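# Drive the last cover screw home and rerack the screwdriver

## Task

The cover has four screws. Three are already fully seated, each marked by an orange paint dab next to its hole. Take the hex screwdriver from its rack and turn the remaining unmarked screw clockwise, seen from above, until its head is as deep as the other three. The depth must come from turning: depth gained by pressing or striking does not count. Afterwards stand the screwdriver upright in the rack again. At the end the hand must not hold it at all, even lightly, and must not carry much of its weight. Open the hand and move away from it.

## Robot and tools

ROBOT. One six-joint arm with a five-finger right hand. Everything is steered through the hand point, a spot 0.05 m in front of the palm where the index pad and thumb tip meet in a pinch. Hand axes: +z runs along the straightened fingers, +y points out of the palm, +x runs across the palm toward the little finger. Straight fingers extend 0.06 to 0.07 m past the point along +z. A rigid bracket on the little-finger side of the wrist sticks out 0.03 m beyond the point in +y and 0.11 m across the palm, and can collide with things.

SCENE FRAME. Origin on the table surface under the arm base; +z up; +y is to the left when facing along +x. Reported positions are metres, orientation is a wxyz quaternion.

execute_actions. Argument actions is a list holding zero or one item. An empty list only returns the current state. {"steps": n} with no rows is a wait of n control steps (at most 300, each 1/30 s), counted from the previous result. {"rows": [...], "steps": n} runs up to 15 steps; each row covers one step and the last row repeats if rows run out (default 15 steps). Optional pictures (true/false) controls whether camera images come back. A refused call moves nothing.

ROW LAYOUT (one arm, one list of 14 numbers, each in [-1, 1]): dx, dy, dz, rx, ry, rz, little, ring, middle, index, thumb_bend, thumb_turn, force_limit, speed. The first six are an offset, not a pose: expressed in the hand point's own axes, measured from the hand point pose in the most recent result that reported it (before any such result, and for later calls within one reply, from where the robot stands when the action begins). Every row is counted from that same base, not from the row before. Scale: 1.0 equals 0.6 m for dx, dy, dz and 180 degrees for rx, ry, rz, which together form one rotation vector. All-zero offsets pull the hand back to the base pose; they do not mean hold still. The finger numbers are absolute targets: +1 straight/open, -1 curled fully. thumb_bend: +1 straight, -1 fully bent. thumb_turn: +1 alongside the palm, -1 opposed in front of it. A pinch sits near index -0.22, thumb_bend -0.75, thumb_turn -0.57. force_limit maps -1..+1 linearly to roughly 0..10 N at the fingertip (0..15 N for both thumb motors) and only stops closing motion. speed maps -1..+1 to nearly zero..full; full speed crosses a finger's whole range in 0.6 s.

move. Argument target is one 14-number row with the same offset rules; it sends the hand part at the start and follows a straight path to the pose over 0.5 to 10 s (cut short after 10 s). speed: path top speed in m/s, 0.002 to 0.5, default 0.25; rotation is capped at twice that in rad/s. stop_force: optional, 9 to 40 N; the path halts when the wrist sensor sees that much extra resistance along the line to the target for two steps, then backs up two steps and holds. Only trust it for moves without rotation and at very low speed; omit it when pulling away from something you are pressing. Result has a move: line: done, off_target, moving, held, fault or contact, plus limits=paced (pose clipped) or limits=held (steps blocked), and distance from target.

wait. seconds, 0 to 10; nothing new is sent.
zoom_image. camera (cam_high, cam_low or cam_wrist) and region [x0, y0, x1, y1] in image pixels, top-left origin, at most 504 by 504. cam_high and cam_low are 504x504; cam_wrist is a 616x616 fisheye.
show_instructions. No arguments; shows reference pages.
finished_scene. scene: number of the current scene; irreversible, grades the result.

MOTION LIMITS. Each step the commanded pose is clipped to 100 mm and 16 degrees from the measured one; the arm trails commands by about 0.17 s, so large moves may still be short when the result arrives. Position wins over orientation if both cannot be met.

RESULT LINES. State: position, quaternion, velocities. Wrist force and Wrist torque [x y z] in hand axes; about 4 N offset, up to 2.4 N noise, saturating near 50 N; pressing gives a force pointing back into the arm. hand_measured, hand_stopped_by (moving, target, force, stalled, fault) and hand_load_n list six motor values in row order; a lost grip shows as loads near 0. HELD marks steps not sent; pose unreachable means the clearance check interfered; Hand target shows the pose being driven toward. MOTOR HOT appears from 70 °C; at 85 °C the arm brakes to cool.

GRIPPING. Turn the thumb to -1 before approaching; the hand wraps objects 0.035 to 0.08 m wide across the palm. Motors move only when their target changes by 0.01 or more, then lock. Close slowly (speed -0.9 or below) for gentle grips. To release, send targets more open than hand_measured.

CAUTIONS. The arm is stiff: commanding even slightly past a firm contact can trip a fault (joint torque limits 141 N m for the first three joints, 26.3 N m for the wrist joints; 150 N outside force), stopping the arm 10 s. Approach surfaces slowly with stop_force. Do not drop the tool, slam, or push anything off the table. Loose objects may get nudged occasionally. Finish with the fingers open and the hand clear of the screwdriver.

Each tool is called after ">>>" by a JSON object that holds its "api" and its "payload", one argument or row to a line.

## Session

>>> {"api": "execute_actions", "payload": {
  "actions": []
}}

Scene clock: 0.00 s of 13600.00 s.
end_effector_position=(+0.3290, +0.2863, +0.1252) hand_measured=(+1.000, +1.000, +1.000, +1.000, +1.000, +1.000) hand_load_n=(+0.0, +0.0, +0.0, +0.0, +0.0, +0.0) hand_stopped_by=(target, target, target, target, target, target) hand_force_limit=0.00 hand_speed=-0.80 end_effector_quat_wxyz=(-0.108, +0.679, -0.706, -0.170) end_effector_velocity=(-0.000, -0.000, -0.000) end_effector_angular_velocity=(+0.000, +0.001, -0.000)
Joint positions: [ 0.074 -1.103  1.703  1.028  1.167 -3.051]
Joint velocities: [-0.     0.001  0.001 -0.    -0.    -0.   ]
Wrist force (N, on the end effector, along its own x y z axes, offset not removed): no reading
Wrist torque (N m, same axes, about the end effector's origin, offset not removed): no reading
Hand target: +0.329, +0.286, +0.125; -0.108, +0.679, -0.706, -0.170
camera_calibration (this result's frames):
cam_wrist: T_world_to_cam=[[-0.974441, 0.186771, 0.124823, 0.262703], [0.208629, 0.546381, 0.811136, -0.324426], [0.0832953, 0.816446, -0.571382, -0.0644964], [0, 0, 0, 1]] pos_world=[0.329046, 0.180853, 0.19351]

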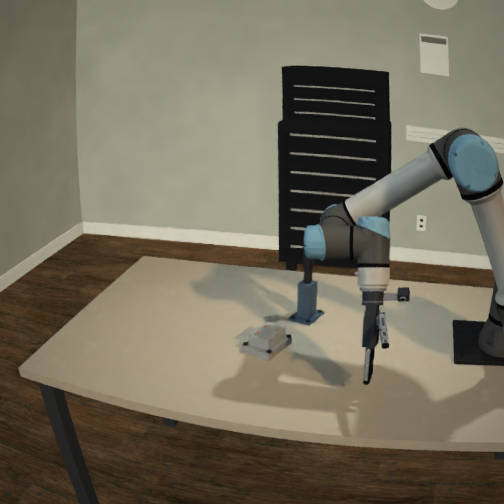

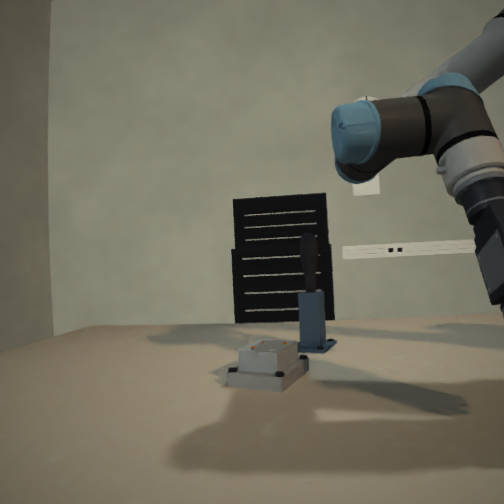

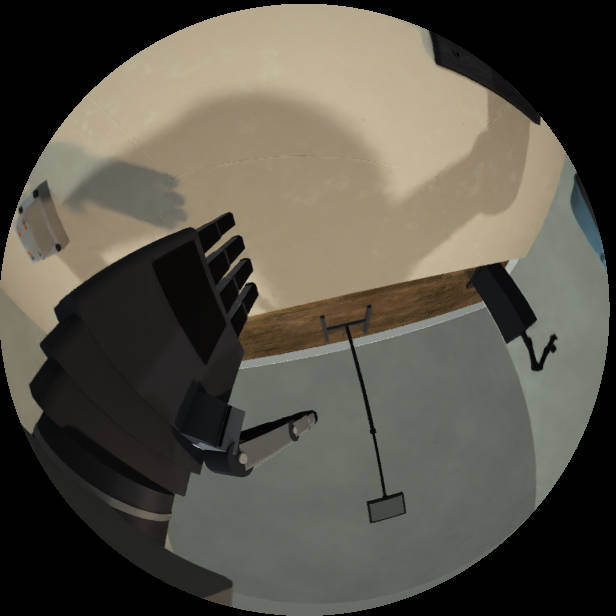

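>>> {"api": "zoom_image", "payload": {
  "camera": "cam_high",
  "region": [230,240,350,370]
}}

>>> {"api": "zoom_image", "payload": {
  "camera": "cam_low",
  "region": [210,220,350,400]
}}

Region (230, 240, 350, 370) of cam_high's 504x504 image, scaled by 3.877, with more detail than that image has; it fills the left 465 columns of this view, and the rest is white.

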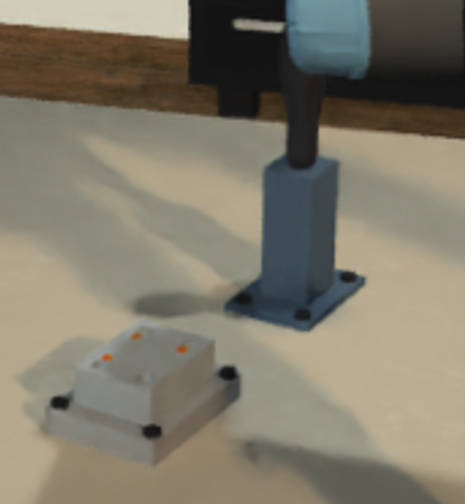

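Region (210, 220, 350, 400) of cam_low's 504x504 image, scaled by 2.800, with more detail than that image has.

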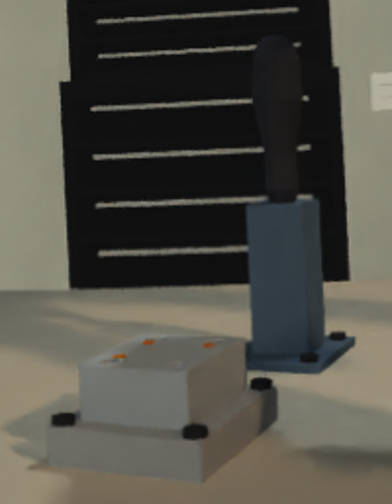

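>>> {"api": "move", "payload": {
  "target": [-0.125,0.03,-0.3,0,0,0,1,1,1,1,1,-1,0.8,0.5],
  "speed": 0.4
}}

>>> {"api": "move", "payload": {
  "target": [0,0,0,0.447,-0.315,0.268,1,1,1,1,1,-1,0.8,0.5],
  "speed": 0.4
}}

Scene clock: 12.53 s of 13600.00 s.
end_effector_position=(+0.3292, +0.2863, +0.3207) hand_measured=(+1.000, +1.000, +1.000, +1.000, +1.000, -1.000) hand_load_n=(+0.0, +0.0, +0.0, +0.0, +0.0, +0.0) hand_stopped_by=(target, target, target, target, target, target) hand_force_limit=0.80 hand_speed=0.50 end_effector_quat_wxyz=(-0.108, +0.679, -0.706, -0.170) end_effector_velocity=(+0.001, -0.000, +0.003) end_effector_angular_velocity=(-0.001, +0.001, +0.000)
Joint positions: [ 0.073 -1.269  1.402  1.495  1.167 -3.052]
Joint velocities: [-0.001  0.001 -0.008  0.008  0.001 -0.001]
Wrist force (N, on the end effector, along its own x y z axes, offset not removed): [0.0 2.1 1.2]
Wrist torque (N m, same axes, about the end effector's origin, offset not removed): [0.29 -0.03 0.04]
Hand target: +0.329, +0.286, +0.321; -0.108, +0.679, -0.706, -0.170
Off the commanded pose: 0.000 m, 0 deg.
After step 90, 8.23 s passed at rest.
move: done
camera_calibration (this result's frames):
cam_wrist: T_world_to_cam=[[-0.974443, 0.186868, 0.124665, 0.238507], [0.208542, 0.546264, 0.811237, -0.48303], [0.0834943, 0.816502, -0.571273, 0.0470486], [0, 0, 0, 1]] pos_world=[0.329215, 0.180877, 0.388996]

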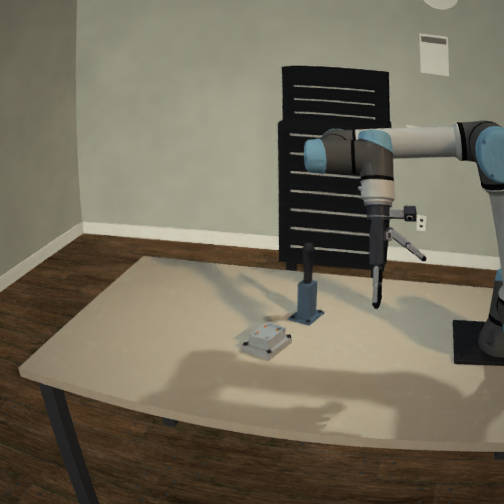

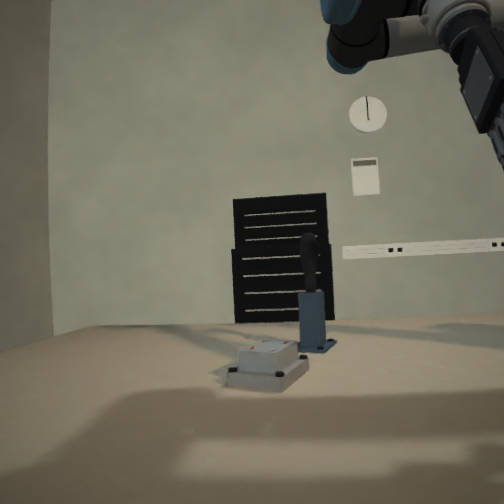

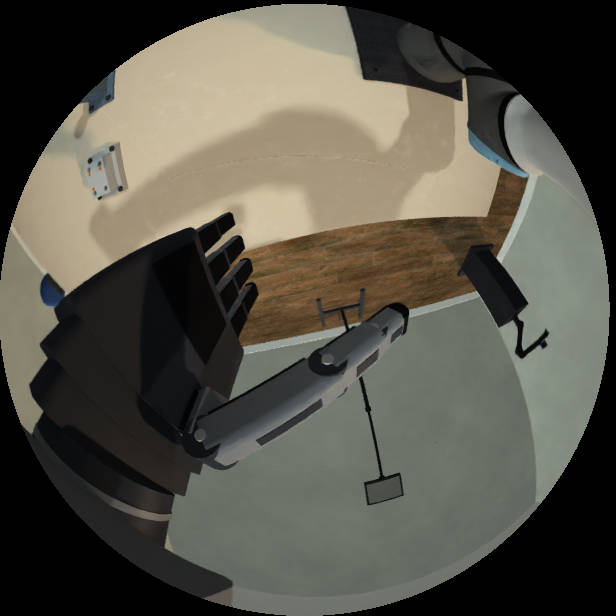

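Scene clock: 15.87 s of 13600.00 s.
end_effector_position=(+0.3290, +0.2864, +0.3208) hand_measured=(+1.000, +1.000, +1.000, +1.000, +1.000, -1.000) hand_load_n=(+0.0, +0.0, +0.0, +0.0, +0.0, +0.0) hand_stopped_by=(target, target, target, target, target, target) hand_force_limit=0.80 hand_speed=0.50 end_effector_quat_wxyz=(+0.707, -0.002, +0.707, +0.002) end_effector_velocity=(+0.001, -0.000, +0.000) end_effector_angular_velocity=(+0.001, -0.003, -0.016)
Joint positions: [ 0.649 -1.933  2.414 -0.481  2.205 -1.569]
Joint velocities: [ 0.017  0.014 -0.006 -0.012  0.033 -0.001]
Wrist force (N, on the end effector, along its own x y z axes, offset not removed): [-0.4 2.7 0.8]
Wrist torque (N m, same axes, about the end effector's origin, offset not removed): [0.41 0.08 0.02]
Hand target: +0.329, +0.286, +0.321; +0.707, -0.001, +0.707, +0.001
Off the commanded pose: 0.000 m, 0 deg.
move: done
camera_calibration (this result's frames):
cam_wrist: T_world_to_cam=[[0.0289842, 0.985631, 0.166407, -0.333996], [-0.548533, -0.123488, 0.82696, -0.0472818], [0.835627, -0.115249, 0.537072, -0.289056], [0, 0, 0, 1]] pos_world=[0.225287, 0.290045, 0.249923]

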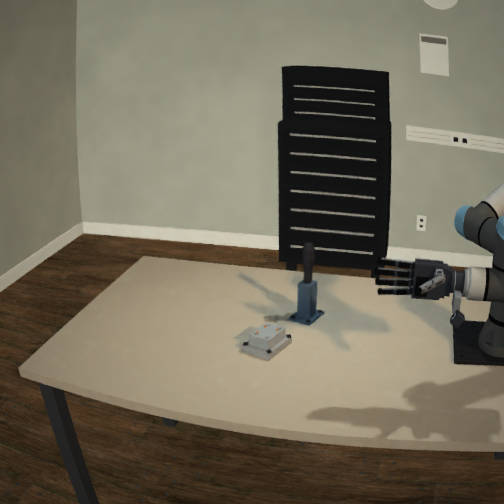

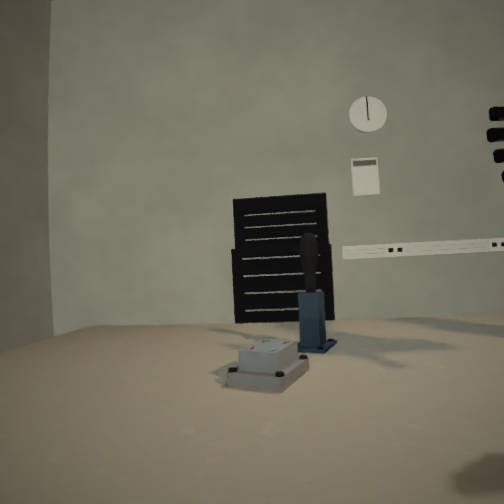

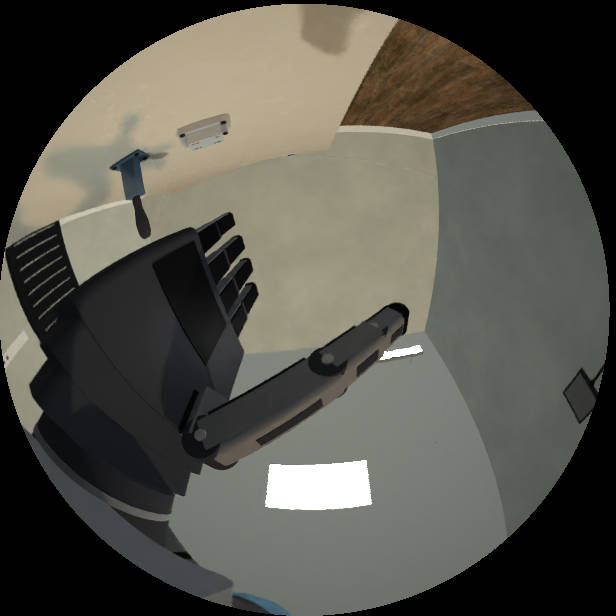

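>>> {"api": "move", "payload": {
  "target": [0.196,-0.581,0.327,0,0,0,1,1,1,1,1,-1,0.8,0.5],
  "speed": 0.4
}}

>>> {"api": "zoom_image", "payload": {
  "camera": "cam_high",
  "region": [270,220,400,330]
}}

Scene clock: 18.83 s of 13600.00 s.
end_effector_position=(+0.5260, -0.0618, +0.2032) hand_measured=(+1.000, +1.000, +1.000, +1.000, +1.000, -1.000) hand_load_n=(+0.0, +0.0, +0.0, +0.0, +0.0, +0.0) hand_stopped_by=(target, target, target, target, target, target) hand_force_limit=0.80 hand_speed=0.50 end_effector_quat_wxyz=(+0.706, -0.002, +0.708, +0.001) end_effector_velocity=(+0.003, -0.001, -0.000) end_effector_angular_velocity=(+0.000, -0.006, +0.010)
Joint positions: [-0.867 -1.453  2.424 -0.97   0.69  -1.572]
Joint velocities: [ 0.002  0.013 -0.008 -0.014 -0.008  0.008]
Wrist force (N, on the end effector, along its own x y z axes, offset not removed): [0.4 2.4 1.6]
Wrist torque (N m, same axes, about the end effector's origin, offset not removed): [0.30 -0.07 0.08]
Hand target: +0.526, -0.062, +0.203; +0.707, -0.002, +0.707, +0.001
Off the commanded pose: 0.001 m, 0 deg.
move: done
camera_calibration (this result's frames):
cam_wrist: T_world_to_cam=[[0.0306254, 0.985805, 0.165078, 0.0224726], [-0.547947, -0.121569, 0.827632, 0.114718], [0.835952, -0.115801, 0.536446, -0.430723], [0, 0, 0, 1]] pos_world=[0.422235, -0.0580856, 0.132405]

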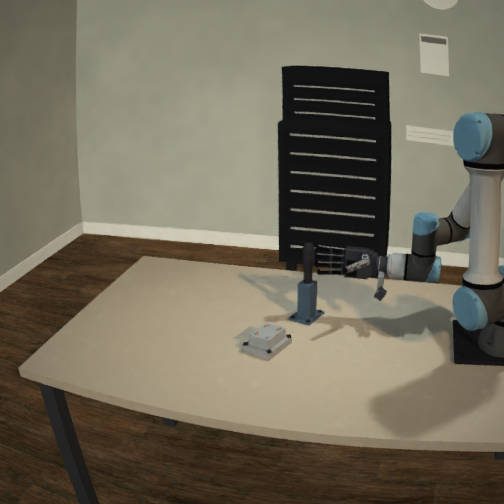

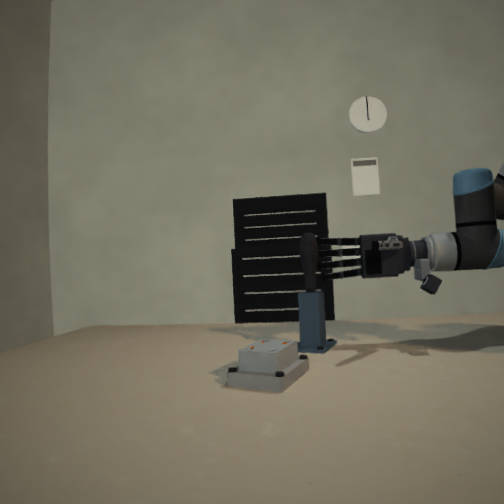

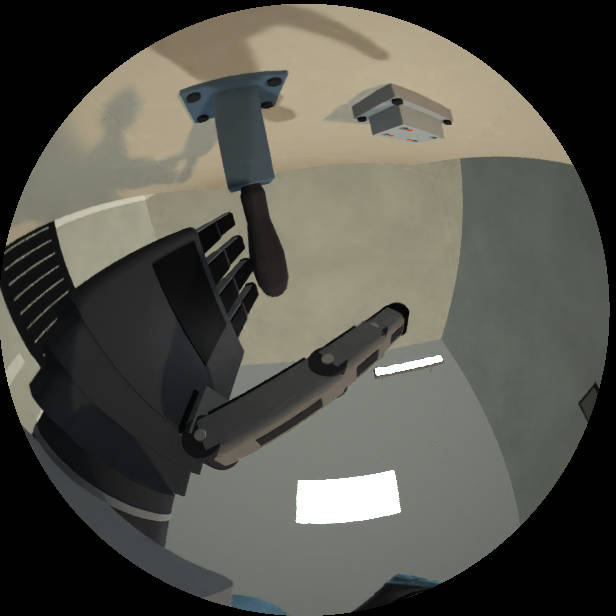

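Region (270, 220, 400, 330) of cam_high's 504x504 image, scaled by 3.877, with more detail than that image has; it fills the top 426 rows of this view, and the rest is white.

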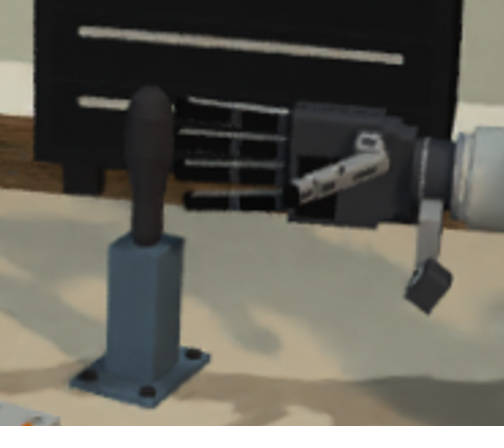

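>>> {"api": "move", "payload": {
  "target": [0,-0.019,0,0,0,0,1,1,1,1,1,-1,0.8,0.5],
  "speed": 0.1
}}

>>> {"api": "move", "payload": {
  "target": [0,0,0.205,0,0,0,1,1,1,1,1,-1,0.8,0.5],
  "speed": 0.08,
  "stop_force": 10
}}

Scene clock: 21.37 s of 13600.00 s.
end_effector_position=(+0.5260, -0.0728, +0.2032) hand_measured=(+1.000, +1.000, +1.000, +1.000, +1.000, -1.000) hand_load_n=(+0.0, +0.0, +0.0, +0.0, +0.0, +0.0) hand_stopped_by=(target, target, target, target, target, target) hand_force_limit=0.80 hand_speed=0.50 end_effector_quat_wxyz=(+0.707, -0.002, +0.708, +0.001) end_effector_velocity=(+0.000, -0.003, +0.000) end_effector_angular_velocity=(-0.000, +0.000, -0.000)
Joint positions: [-0.892 -1.443  2.412 -0.968  0.665 -1.572]
Joint velocities: [-0.007  0.003 -0.004  0.002 -0.007 -0.   ]
Wrist force (N, on the end effector, along its own x y z axes, offset not removed): [0.5 2.1 1.6]
Wrist torque (N m, same axes, about the end effector's origin, offset not removed): [0.28 -0.07 0.15]
Hand target: +0.526, -0.073, +0.203; +0.706, -0.002, +0.708, +0.001
Off the commanded pose: 0.000 m, 0 deg.
move: done
camera_calibration (this result's frames):
cam_wrist: T_world_to_cam=[[0.0306089, 0.985806, 0.165075, 0.0333357], [-0.547967, -0.121572, 0.827619, 0.113403], [0.83594, -0.115788, 0.536468, -0.432028], [0, 0, 0, 1]] pos_world=[0.42227, -0.0690997, 0.132412]

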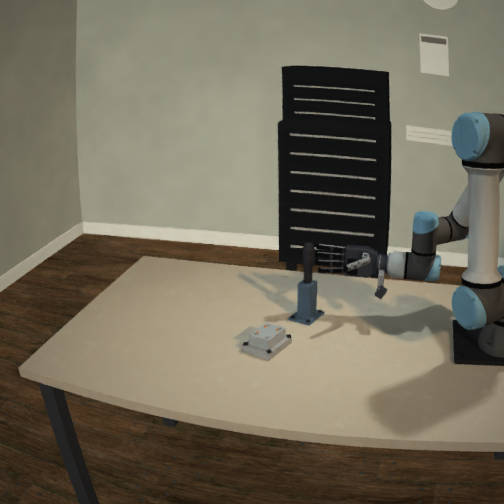

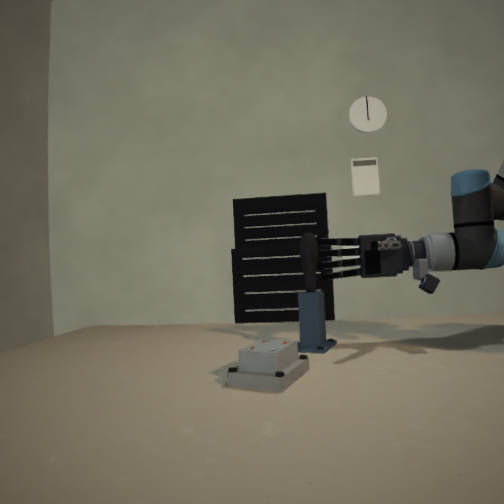

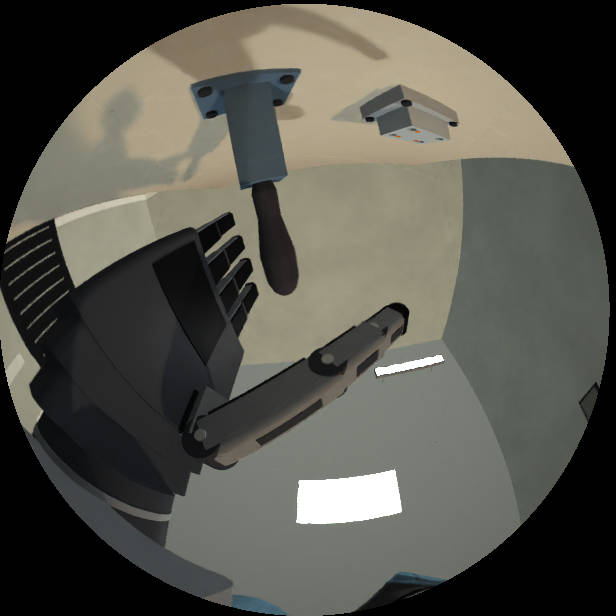

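Scene clock: 23.43 s of 13600.00 s.
end_effector_position=(+0.6487, -0.0725, +0.2030) hand_measured=(+1.000, +1.000, +1.000, +1.000, +1.000, -1.000) hand_load_n=(+0.0, +0.0, +0.0, +0.0, +0.0, +0.0) hand_stopped_by=(target, target, target, target, target, target) hand_force_limit=0.80 hand_speed=0.50 end_effector_quat_wxyz=(+0.707, -0.002, +0.708, +0.001) end_effector_velocity=(+0.003, -0.000, -0.000) end_effector_angular_velocity=(+0.000, +0.000, +0.000)
Joint positions: [-0.636 -1.218  2.091 -0.873  0.921 -1.571]
Joint velocities: [ 0.004  0.005 -0.008  0.003  0.004  0.   ]
Wrist force (N, on the end effector, along its own x y z axes, offset not removed): [0.0 1.8 2.0]
Wrist torque (N m, same axes, about the end effector's origin, offset not removed): [0.25 -0.15 0.04]
Hand target: +0.649, -0.073, +0.203; +0.707, -0.002, +0.708, +0.001
Off the commanded pose: 0.000 m, 0 deg.
move: done
camera_calibration (this result's frames):
cam_wrist: T_world_to_cam=[[0.0305569, 0.985743, 0.165462, 0.0292353], [-0.548123, -0.121903, 0.827467, 0.180889], [0.835839, -0.115978, 0.536583, -0.534398], [0, 0, 0, 1]] pos_world=[0.544927, -0.0687461, 0.132232]

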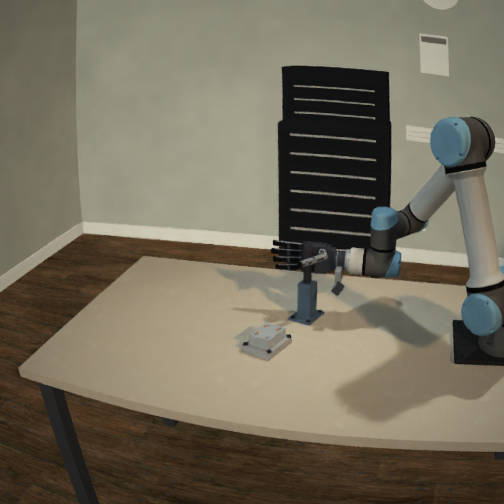

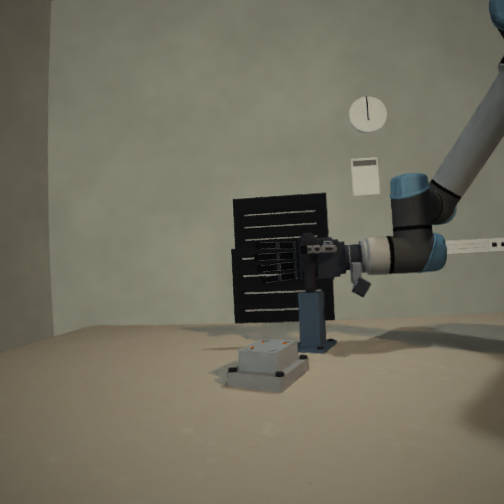

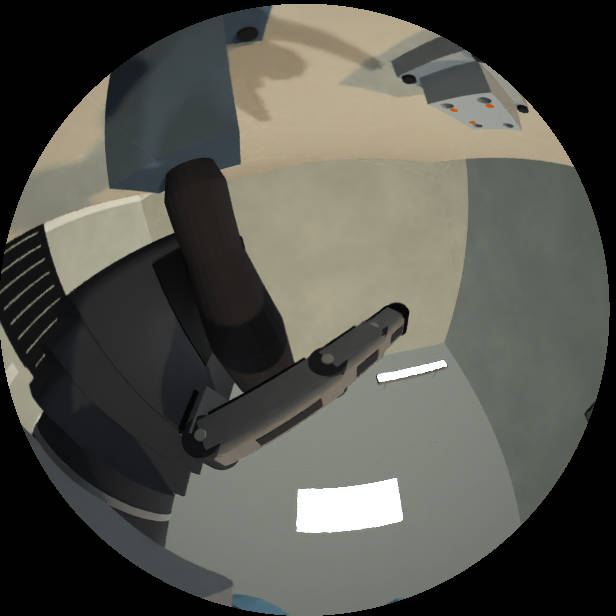

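>>> {"api": "execute_actions", "payload": {
  "actions": [
    {"rows":[[0,0,0,0,0,0,-1,-1,-1,-1,1,-1,0.8,0]],"steps":15}
  ],
  "pictures": false
}}

>>> {"api": "execute_actions", "payload": {
  "actions": [
    {"rows":[[0,0,0,0,0,0,-1,-1,-1,-1,1,-1,0.8,0]],"steps":15}
  ],
  "pictures": false
}}

>>> {"api": "execute_actions", "payload": {
  "actions": [
    {"rows":[[0,0,0,0,0,0,-1,-1,-1,-1,0.1,-1,0.8,0]],"steps":15}
  ]
}}

Scene clock: 29.20 s of 13600.00 s.
end_effector_position=(+0.6487, -0.0725, +0.2031) hand_measured=(+0.338, +0.338, +0.338, +0.338, +1.000, -1.000) hand_load_n=(+0.0, +0.0, +0.0, +0.0, +0.0, +0.0) hand_stopped_by=(moving, moving, moving, moving, target, target) hand_force_limit=0.80 hand_speed=0.00 end_effector_quat_wxyz=(+0.707, -0.002, +0.708, +0.001) end_effector_velocity=(-0.000, -0.000, -0.000) end_effector_angular_velocity=(+0.002, +0.001, -0.001)
Joint positions: [-0.636 -1.218  2.091 -0.873  0.921 -1.571]
Joint velocities: [-0.001 -0.     0.001  0.001  0.     0.002]
Wrist force (N, on the end effector, along its own x y z axes, offset not removed): [-0.3 1.7 1.9]
Wrist torque (N m, same axes, about the end effector's origin, offset not removed): [0.23 0.00 0.04]
Hand target: +0.649, -0.072, +0.203; +0.707, -0.002, +0.708, +0.001
Off the commanded pose: 0.000 m, 0 deg.
Steps of this call (steps 1 to 90: nothing new was sent; then 2.27 s passed at rest; steps 91 to 105: all 15 steps of this action). Readings (end_effector_position | what the end effector reports):
91: (+0.6491, -0.0725, +0.2030) | hand_measured=(+1.000, +1.000, +1.000, +1.000, +1.000, -1.000) hand_load_n=(+0.0, +0.0, +0.0, +0.0, +0.0, +0.0) hand_stopped_by=(moving, moving, moving, moving, target, target) hand_force_limit=0.80 hand_speed=0.00
92: (+0.6491, -0.0725, +0.2030) | hand_measured=(+1.000, +1.000, +1.000, +1.000, +1.000, -1.000) hand_load_n=(+0.0, +0.0, +0.0, +0.0, +0.0, +0.0) hand_stopped_by=(moving, moving, moving, moving, target, target) hand_force_limit=0.80 hand_speed=0.00
94: (+0.6490, -0.0725, +0.2031) | hand_measured=(+0.950, +0.950, +0.950, +0.950, +1.000, -1.000) hand_load_n=(+0.0, +0.0, +0.0, +0.0, +0.0, +0.0) hand_stopped_by=(moving, moving, moving, moving, target, target) hand_force_limit=0.80 hand_speed=0.00
98: (+0.6489, -0.0724, +0.2031) | hand_measured=(+0.728, +0.728, +0.728, +0.728, +1.000, -1.000) hand_load_n=(+0.0, +0.0, +0.0, +0.0, +0.0, +0.0) hand_stopped_by=(moving, moving, moving, moving, target, target) hand_force_limit=0.80 hand_speed=0.00
105: the state above

Scene clock: 29.70 s of 13600.00 s.
end_effector_position=(+0.6487, -0.0725, +0.2031) hand_measured=(-0.494, -0.494, -0.494, -0.494, +1.000, -1.000) hand_load_n=(+0.0, +0.0, +0.0, +0.0, +0.0, +0.0) hand_stopped_by=(moving, moving, moving, moving, target, target) hand_force_limit=0.80 hand_speed=0.00 end_effector_quat_wxyz=(+0.707, -0.002, +0.708, +0.001) end_effector_velocity=(+0.000, +0.000, -0.000) end_effector_angular_velocity=(-0.000, -0.000, -0.000)
Joint positions: [-0.636 -1.218  2.091 -0.873  0.921 -1.571]
Joint velocities: [ 0.001  0.     0.    -0.001  0.001  0.   ]
Wrist force (N, on the end effector, along its own x y z axes, offset not removed): [-0.6 2.6 1.6]
Wrist torque (N m, same axes, about the end effector's origin, offset not removed): [0.39 0.02 0.07]
Hand target: +0.649, -0.072, +0.203; +0.707, -0.002, +0.708, +0.001
Off the commanded pose: 0.000 m, 0 deg.
Steps of this call (steps 1 to 15: all 15 steps of this action). Readings (end_effector_position | what the end effector reports):
1: (+0.6487, -0.0725, +0.2031) | hand_measured=(+0.284, +0.284, +0.282, +0.284, +1.000, -1.000) hand_load_n=(+0.0, +0.0, +0.0, +0.0, +0.0, +0.0) hand_stopped_by=(moving, moving, moving, moving, target, target) hand_force_limit=0.80 hand_speed=0.00
2: (+0.6487, -0.0725, +0.2031) | hand_measured=(+0.228, +0.228, +0.228, +0.228, +1.000, -1.000) hand_load_n=(+0.0, +0.0, +0.0, +0.0, +0.0, +0.0) hand_stopped_by=(moving, moving, moving, moving, target, target) hand_force_limit=0.80 hand_speed=0.00
4: (+0.6487, -0.0725, +0.2031) | hand_measured=(+0.116, +0.116, +0.116, +0.116, +1.000, -1.000) hand_load_n=(+0.0, +0.0, +0.0, +0.0, +0.0, +0.0) hand_stopped_by=(moving, moving, moving, moving, target, target) hand_force_limit=0.80 hand_speed=0.00
8: (+0.6487, -0.0725, +0.2031) | hand_measured=(-0.106, -0.106, -0.106, -0.106, +1.000, -1.000) hand_load_n=(+0.0, +0.0, +0.0, +0.0, +0.0, +0.0) hand_stopped_by=(moving, moving, moving, moving, target, target) hand_force_limit=0.80 hand_speed=0.00
15: the state above

Scene clock: 30.20 s of 13600.00 s.
end_effector_position=(+0.6487, -0.0725, +0.2031) hand_measured=(-1.000, -0.984, -0.930, -0.952, +0.582, -1.000) hand_load_n=(+0.0, +12.5, +7.0, +11.5, +0.0, +0.0) hand_stopped_by=(target, force, force, force, moving, target) hand_force_limit=0.80 hand_speed=0.00 end_effector_quat_wxyz=(+0.707, -0.002, +0.708, +0.001) end_effector_velocity=(+0.000, -0.001, -0.000) end_effector_angular_velocity=(+0.000, +0.000, -0.001)
Joint positions: [-0.636 -1.218  2.091 -0.873  0.921 -1.571]
Joint velocities: [-0.001  0.    -0.     0.     0.    -0.   ]
Wrist force (N, on the end effector, along its own x y z axes, offset not removed): [-7.1 1.4 8.6]
Wrist torque (N m, same axes, about the end effector's origin, offset not removed): [0.10 -0.15 -0.17]
Hand target: +0.649, -0.072, +0.203; +0.707, -0.002, +0.708, +0.001
Off the commanded pose: 0.000 m, 0 deg.
Steps of this call (steps 1 to 15: all 15 steps of this action). Readings (end_effector_position | what the end effector reports):
1: (+0.6487, -0.0725, +0.2031) | hand_measured=(-0.550, -0.550, -0.550, -0.550, +1.000, -1.000) hand_load_n=(+0.0, +0.0, +0.0, +0.0, +0.0, +0.0) hand_stopped_by=(moving, moving, moving, moving, moving, target) hand_force_limit=0.80 hand_speed=0.00
2: (+0.6487, -0.0725, +0.2031) | hand_measured=(-0.606, -0.606, -0.606, -0.606, +1.000, -1.000) hand_load_n=(+0.0, +0.0, +0.0, +0.0, +0.0, +0.0) hand_stopped_by=(moving, moving, moving, moving, moving, target) hand_force_limit=0.80 hand_speed=0.00
4: (+0.6487, -0.0725, +0.2031) | hand_measured=(-0.716, -0.716, -0.718, -0.716, +0.968, -1.000) hand_load_n=(+0.0, +0.0, +0.0, +0.0, +0.0, +0.0) hand_stopped_by=(moving, moving, moving, moving, moving, target) hand_force_limit=0.80 hand_speed=0.00
8: (+0.6487, -0.0725, +0.2031) | hand_measured=(-0.940, -0.940, -0.932, -0.936, +0.828, -1.000) hand_load_n=(+0.0, +0.0, +11.5, +8.0, +0.0, +0.0) hand_stopped_by=(moving, moving, force, moving, moving, target) hand_force_limit=0.80 hand_speed=0.00
15: the state above
camera_calibration (this result's frames):
cam_wrist: T_world_to_cam=[[0.0304616, 0.985786, 0.165224, 0.0293129], [-0.548275, -0.121734, 0.827391, 0.180989], [0.835743, -0.115792, 0.536773, -0.534421], [0, 0, 0, 1]] pos_world=[0.544978, -0.0687453, 0.132271]

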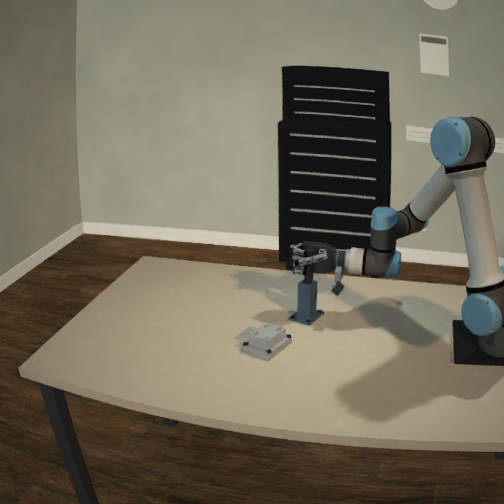

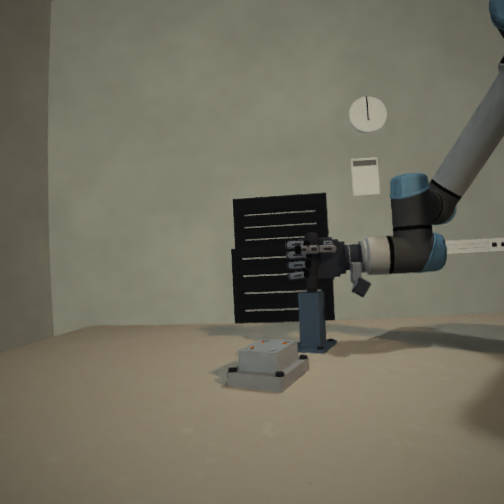

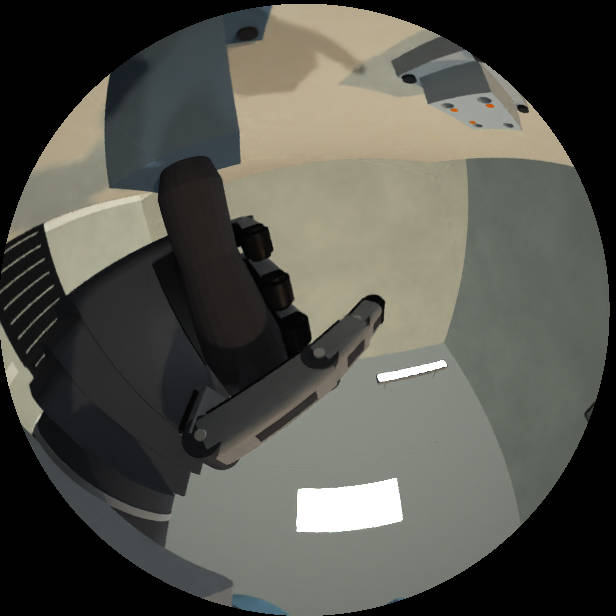

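>>> {"api": "move", "payload": {
  "target": [-0.04,0,0,0,0,0,-1,-1,-1,-1,0.1,-1,0.8,0],
  "speed": 0.04
}}

>>> {"api": "move", "payload": {
  "target": [-0.18,0,0,0,0,0,-1,-1,-1,-1,0.1,-1,0.8,0],
  "speed": 0.15
}}

>>> {"api": "move", "payload": {
  "target": [0.1,0.37,0.09,0,0,0,-1,-1,-1,-1,0.1,-1,0.8,0],
  "speed": 0.15
}}

Scene clock: 32.03 s of 13600.00 s.
end_effector_position=(+0.6487, -0.0725, +0.2268) hand_measured=(-1.000, -0.984, -0.930, -0.952, +0.108, -1.000) hand_load_n=(+0.0, +9.0, +4.0, +6.5, +5.5, +0.5) hand_stopped_by=(target, force, force, force, target, target) hand_force_limit=0.80 hand_speed=0.00 end_effector_quat_wxyz=(+0.707, -0.002, +0.708, +0.001) end_effector_velocity=(+0.000, -0.001, +0.003) end_effector_angular_velocity=(+0.000, +0.000, -0.001)
Joint positions: [-0.636 -1.265  2.073 -0.808  0.921 -1.57 ]
Joint velocities: [-0.001 -0.005 -0.003  0.008  0.    -0.   ]
Wrist force (N, on the end effector, along its own x y z axes, offset not removed): [1.7 0.9 2.5]
Wrist torque (N m, same axes, about the end effector's origin, offset not removed): [0.16 -0.32 0.00]
Hand target: +0.649, -0.072, +0.227; +0.707, -0.002, +0.708, +0.001
Off the commanded pose: 0.000 m, 0 deg.
move: done
camera_calibration (this result's frames):
cam_wrist: T_world_to_cam=[[0.0305624, 0.98574, 0.16548, 0.0252848], [-0.548339, -0.121885, 0.827326, 0.161474], [0.835697, -0.116024, 0.536794, -0.547149], [0, 0, 0, 1]] pos_world=[0.545021, -0.0687253, 0.15593]

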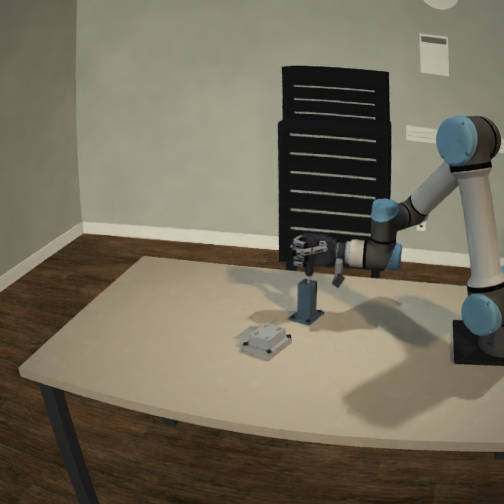

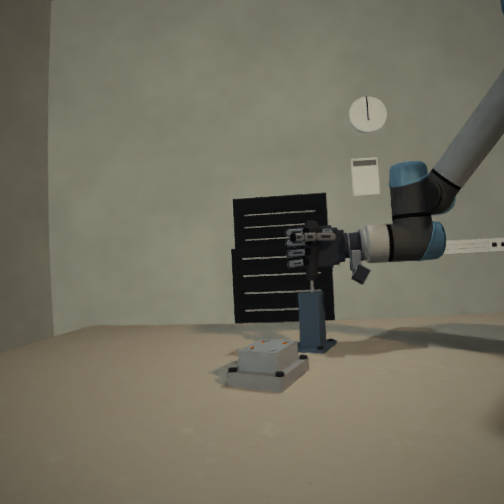

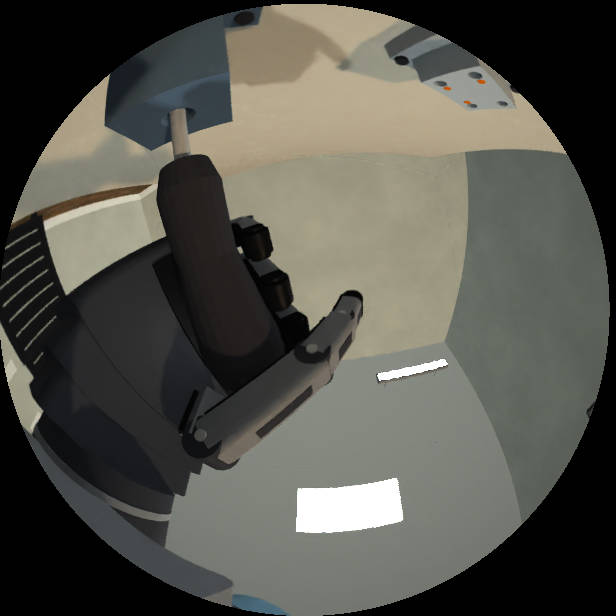

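Scene clock: 33.37 s of 13600.00 s.
end_effector_position=(+0.6489, -0.0723, +0.3345) hand_measured=(-1.000, -0.984, -0.930, -0.952, +0.108, -1.000) hand_load_n=(+0.0, +8.5, +4.0, +6.5, +5.0, +1.0) hand_stopped_by=(target, force, force, force, target, target) hand_force_limit=0.80 hand_speed=0.00 end_effector_quat_wxyz=(+0.707, -0.002, +0.707, +0.001) end_effector_velocity=(+0.000, -0.000, +0.002) end_effector_angular_velocity=(+0.000, +0.002, -0.000)
Joint positions: [-0.636 -1.437  1.948 -0.511  0.921 -1.57 ]
Joint velocities: [-0.    -0.003 -0.004  0.01  -0.    -0.001]
Wrist force (N, on the end effector, along its own x y z axes, offset not removed): [0.9 1.7 1.0]
Wrist torque (N m, same axes, about the end effector's origin, offset not removed): [0.31 -0.15 0.02]
Hand target: +0.649, -0.072, +0.335; +0.707, -0.002, +0.708, +0.001
Off the commanded pose: 0.000 m, 0 deg.
move: done
camera_calibration (this result's frames):
cam_wrist: T_world_to_cam=[[0.0304863, 0.985735, 0.16552, 0.00729451], [-0.548499, -0.121938, 0.827212, 0.0726061], [0.835595, -0.116006, 0.536958, -0.605061], [0, 0, 0, 1]] pos_world=[0.545188, -0.0685278, 0.263624]

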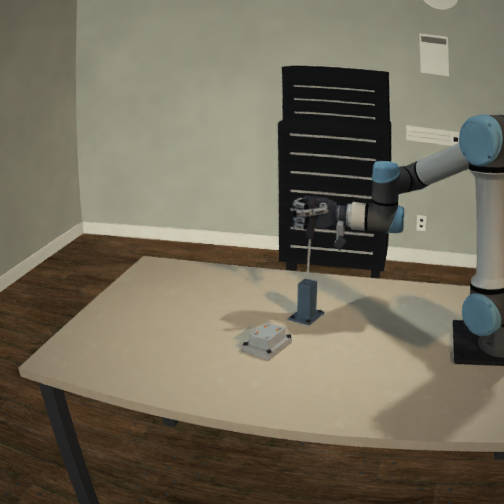

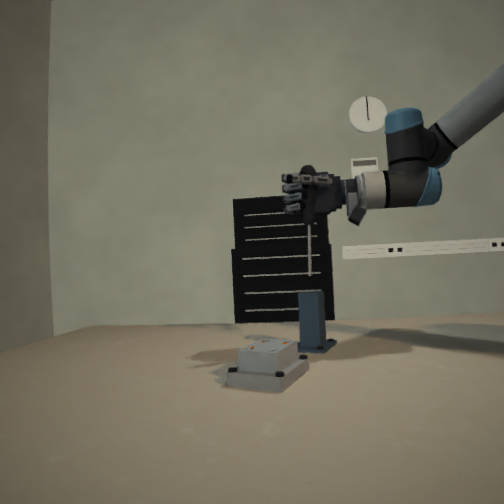

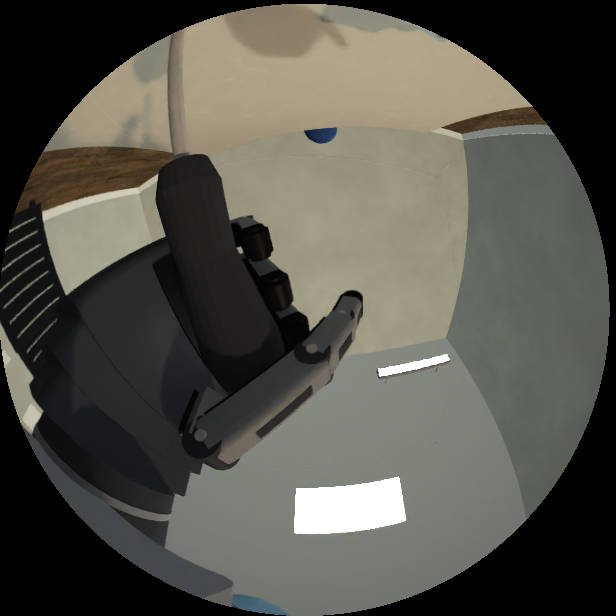

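Scene clock: 35.57 s of 13600.00 s.
end_effector_position=(+0.7022, +0.1495, +0.2743) hand_measured=(-1.000, -0.984, -0.930, -0.952, +0.108, -1.000) hand_load_n=(+0.0, +8.5, +4.0, +6.5, +5.0, +1.0) hand_stopped_by=(target, force, force, force, target, target) hand_force_limit=0.80 hand_speed=0.00 end_effector_quat_wxyz=(+0.707, -0.001, +0.707, +0.001) end_effector_velocity=(+0.001, +0.001, -0.001) end_effector_angular_velocity=(+0.000, +0.000, -0.003)
Joint positions: [-0.091 -1.266  1.912 -0.645  1.466 -1.57 ]
Joint velocities: [ 0.005  0.004 -0.004 -0.     0.009  0.   ]
Wrist force (N, on the end effector, along its own x y z axes, offset not removed): [-0.3 2.0 1.0]
Wrist torque (N m, same axes, about the end effector's origin, offset not removed): [0.31 0.18 0.03]
Hand target: +0.702, +0.150, +0.274; +0.707, -0.001, +0.707, +0.001
Off the commanded pose: 0.000 m, 0 deg.
move: done
camera_calibration (this result's frames):
cam_wrist: T_world_to_cam=[[0.0303183, 0.985667, 0.165957, -0.203008], [-0.548621, -0.122378, 0.827066, 0.178845], [0.835521, -0.116123, 0.537047, -0.59152], [0, 0, 0, 1]] pos_world=[0.598501, 0.153296, 0.203448]

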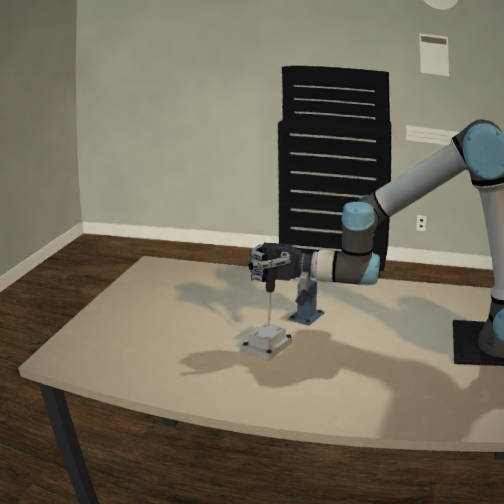

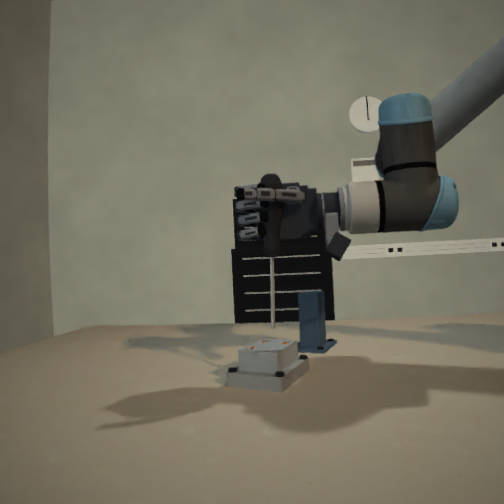

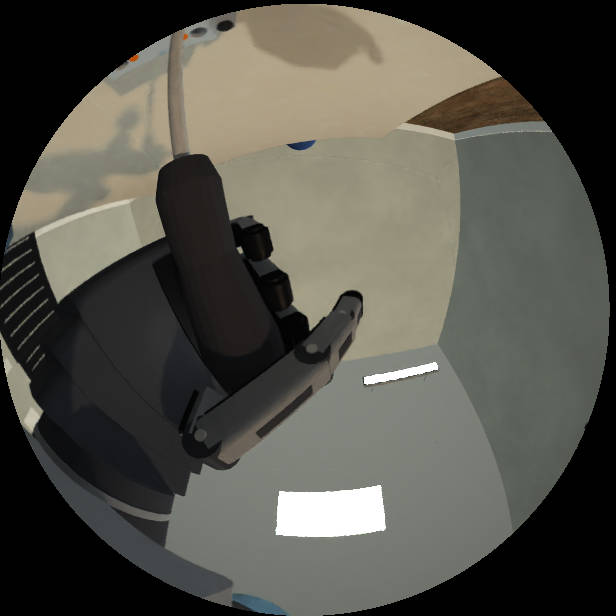

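>>> {"api": "move", "payload": {
  "target": [0.032,0,0,0,0,0,-1,-1,-1,-1,0.1,-1,0.8,0],
  "speed": 0.04
}}

>>> {"api": "zoom_image", "payload": {
  "camera": "cam_high",
  "region": [230,295,300,365]
}}

>>> {"api": "zoom_image", "payload": {
  "camera": "cam_low",
  "region": [220,315,320,395]
}}

>>> {"api": "zoom_image", "payload": {
  "camera": "cam_wrist",
  "region": [90,0,270,130]
}}

Scene clock: 37.50 s of 13600.00 s.
end_effector_position=(+0.7022, +0.1495, +0.2555) hand_measured=(-1.000, -0.984, -0.930, -0.952, +0.108, -1.000) hand_load_n=(+0.0, +8.5, +4.0, +6.5, +5.0, +1.0) hand_stopped_by=(target, force, force, force, target, target) hand_force_limit=0.80 hand_speed=0.00 end_effector_quat_wxyz=(+0.707, -0.001, +0.707, +0.001) end_effector_velocity=(-0.000, -0.000, -0.004) end_effector_angular_velocity=(+0.000, +0.002, -0.001)
Joint positions: [-0.091 -1.237  1.931 -0.694  1.466 -1.57 ]
Joint velocities: [ 0.     0.005  0.003 -0.006  0.001  0.   ]
Wrist force (N, on the end effector, along its own x y z axes, offset not removed): [-0.3 0.1 2.1]
Wrist torque (N m, same axes, about the end effector's origin, offset not removed): [-0.04 0.09 -0.07]
Hand target: +0.702, +0.150, +0.255; +0.707, -0.001, +0.707, +0.001
Off the commanded pose: 0.000 m, 0 deg.
move: done
camera_calibration (this result's frames):
cam_wrist: T_world_to_cam=[[0.0303119, 0.985664, 0.165975, -0.199876], [-0.548587, -0.122401, 0.827085, 0.194388], [0.835544, -0.116122, 0.537012, -0.581383], [0, 0, 0, 1]] pos_world=[0.598468, 0.153292, 0.184609]

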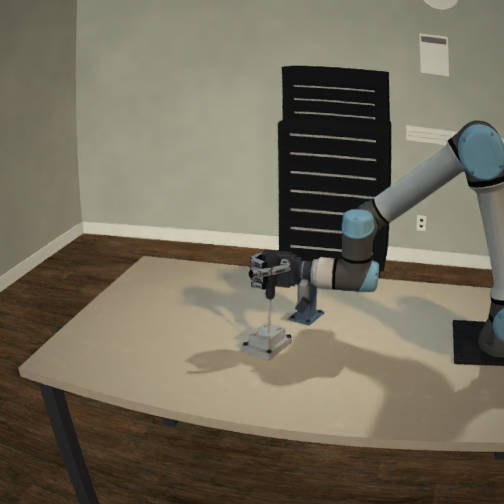

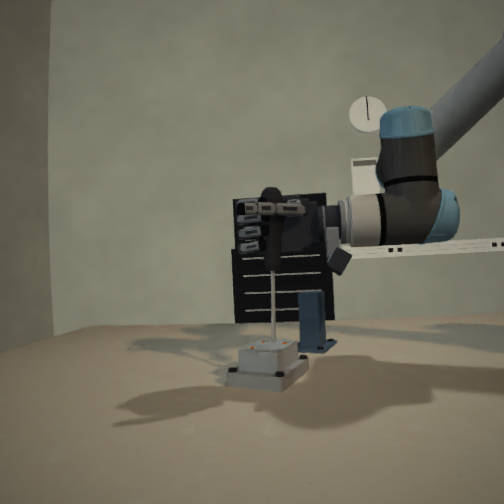

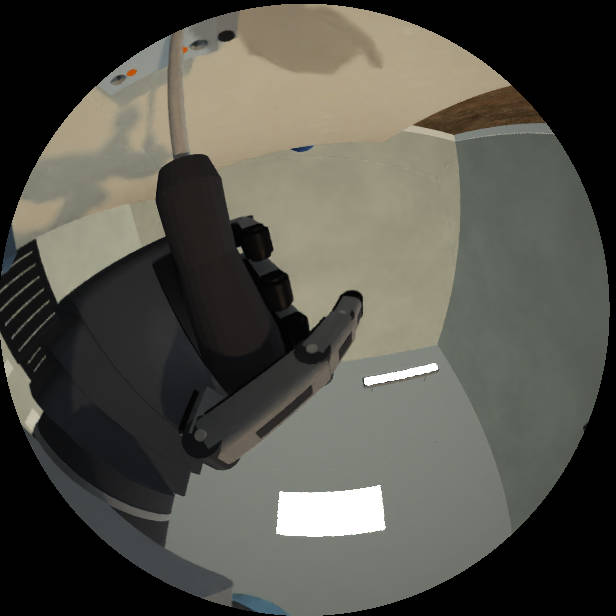

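Region (230, 295, 300, 365) of cam_high's 504x504 image, scaled by 7.200, with more detail than that image has.

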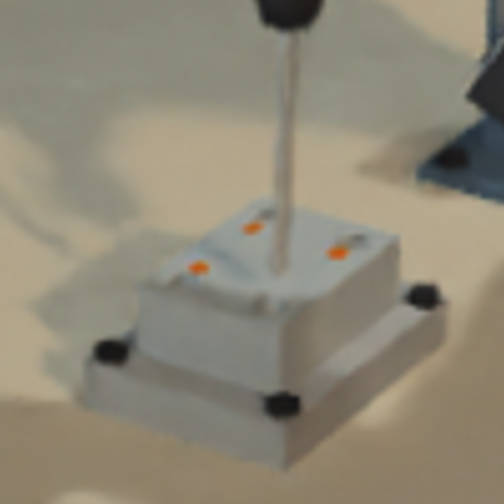

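Region (220, 315, 320, 395) of cam_low's 504x504 image, scaled by 5.040, with more detail than that image has; it fills the top 403 rows of this view, and the rest is white.

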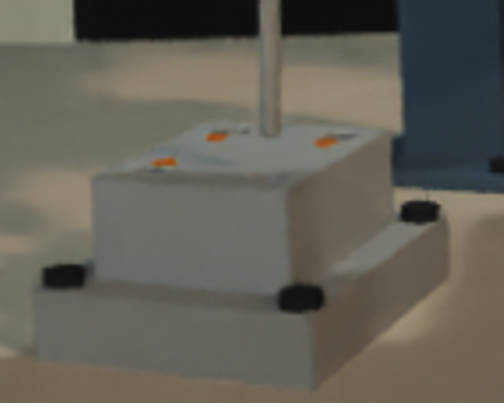

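Region (90, 0, 270, 130) of cam_wrist's 616x616 image, scaled by 2.800, with more detail than that image has.

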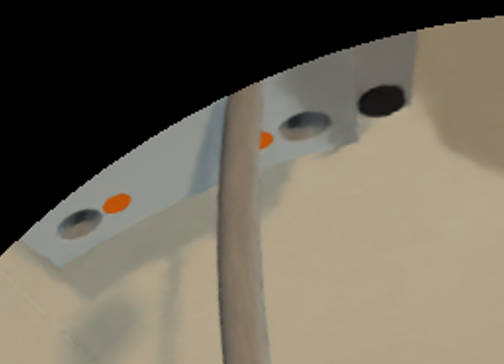

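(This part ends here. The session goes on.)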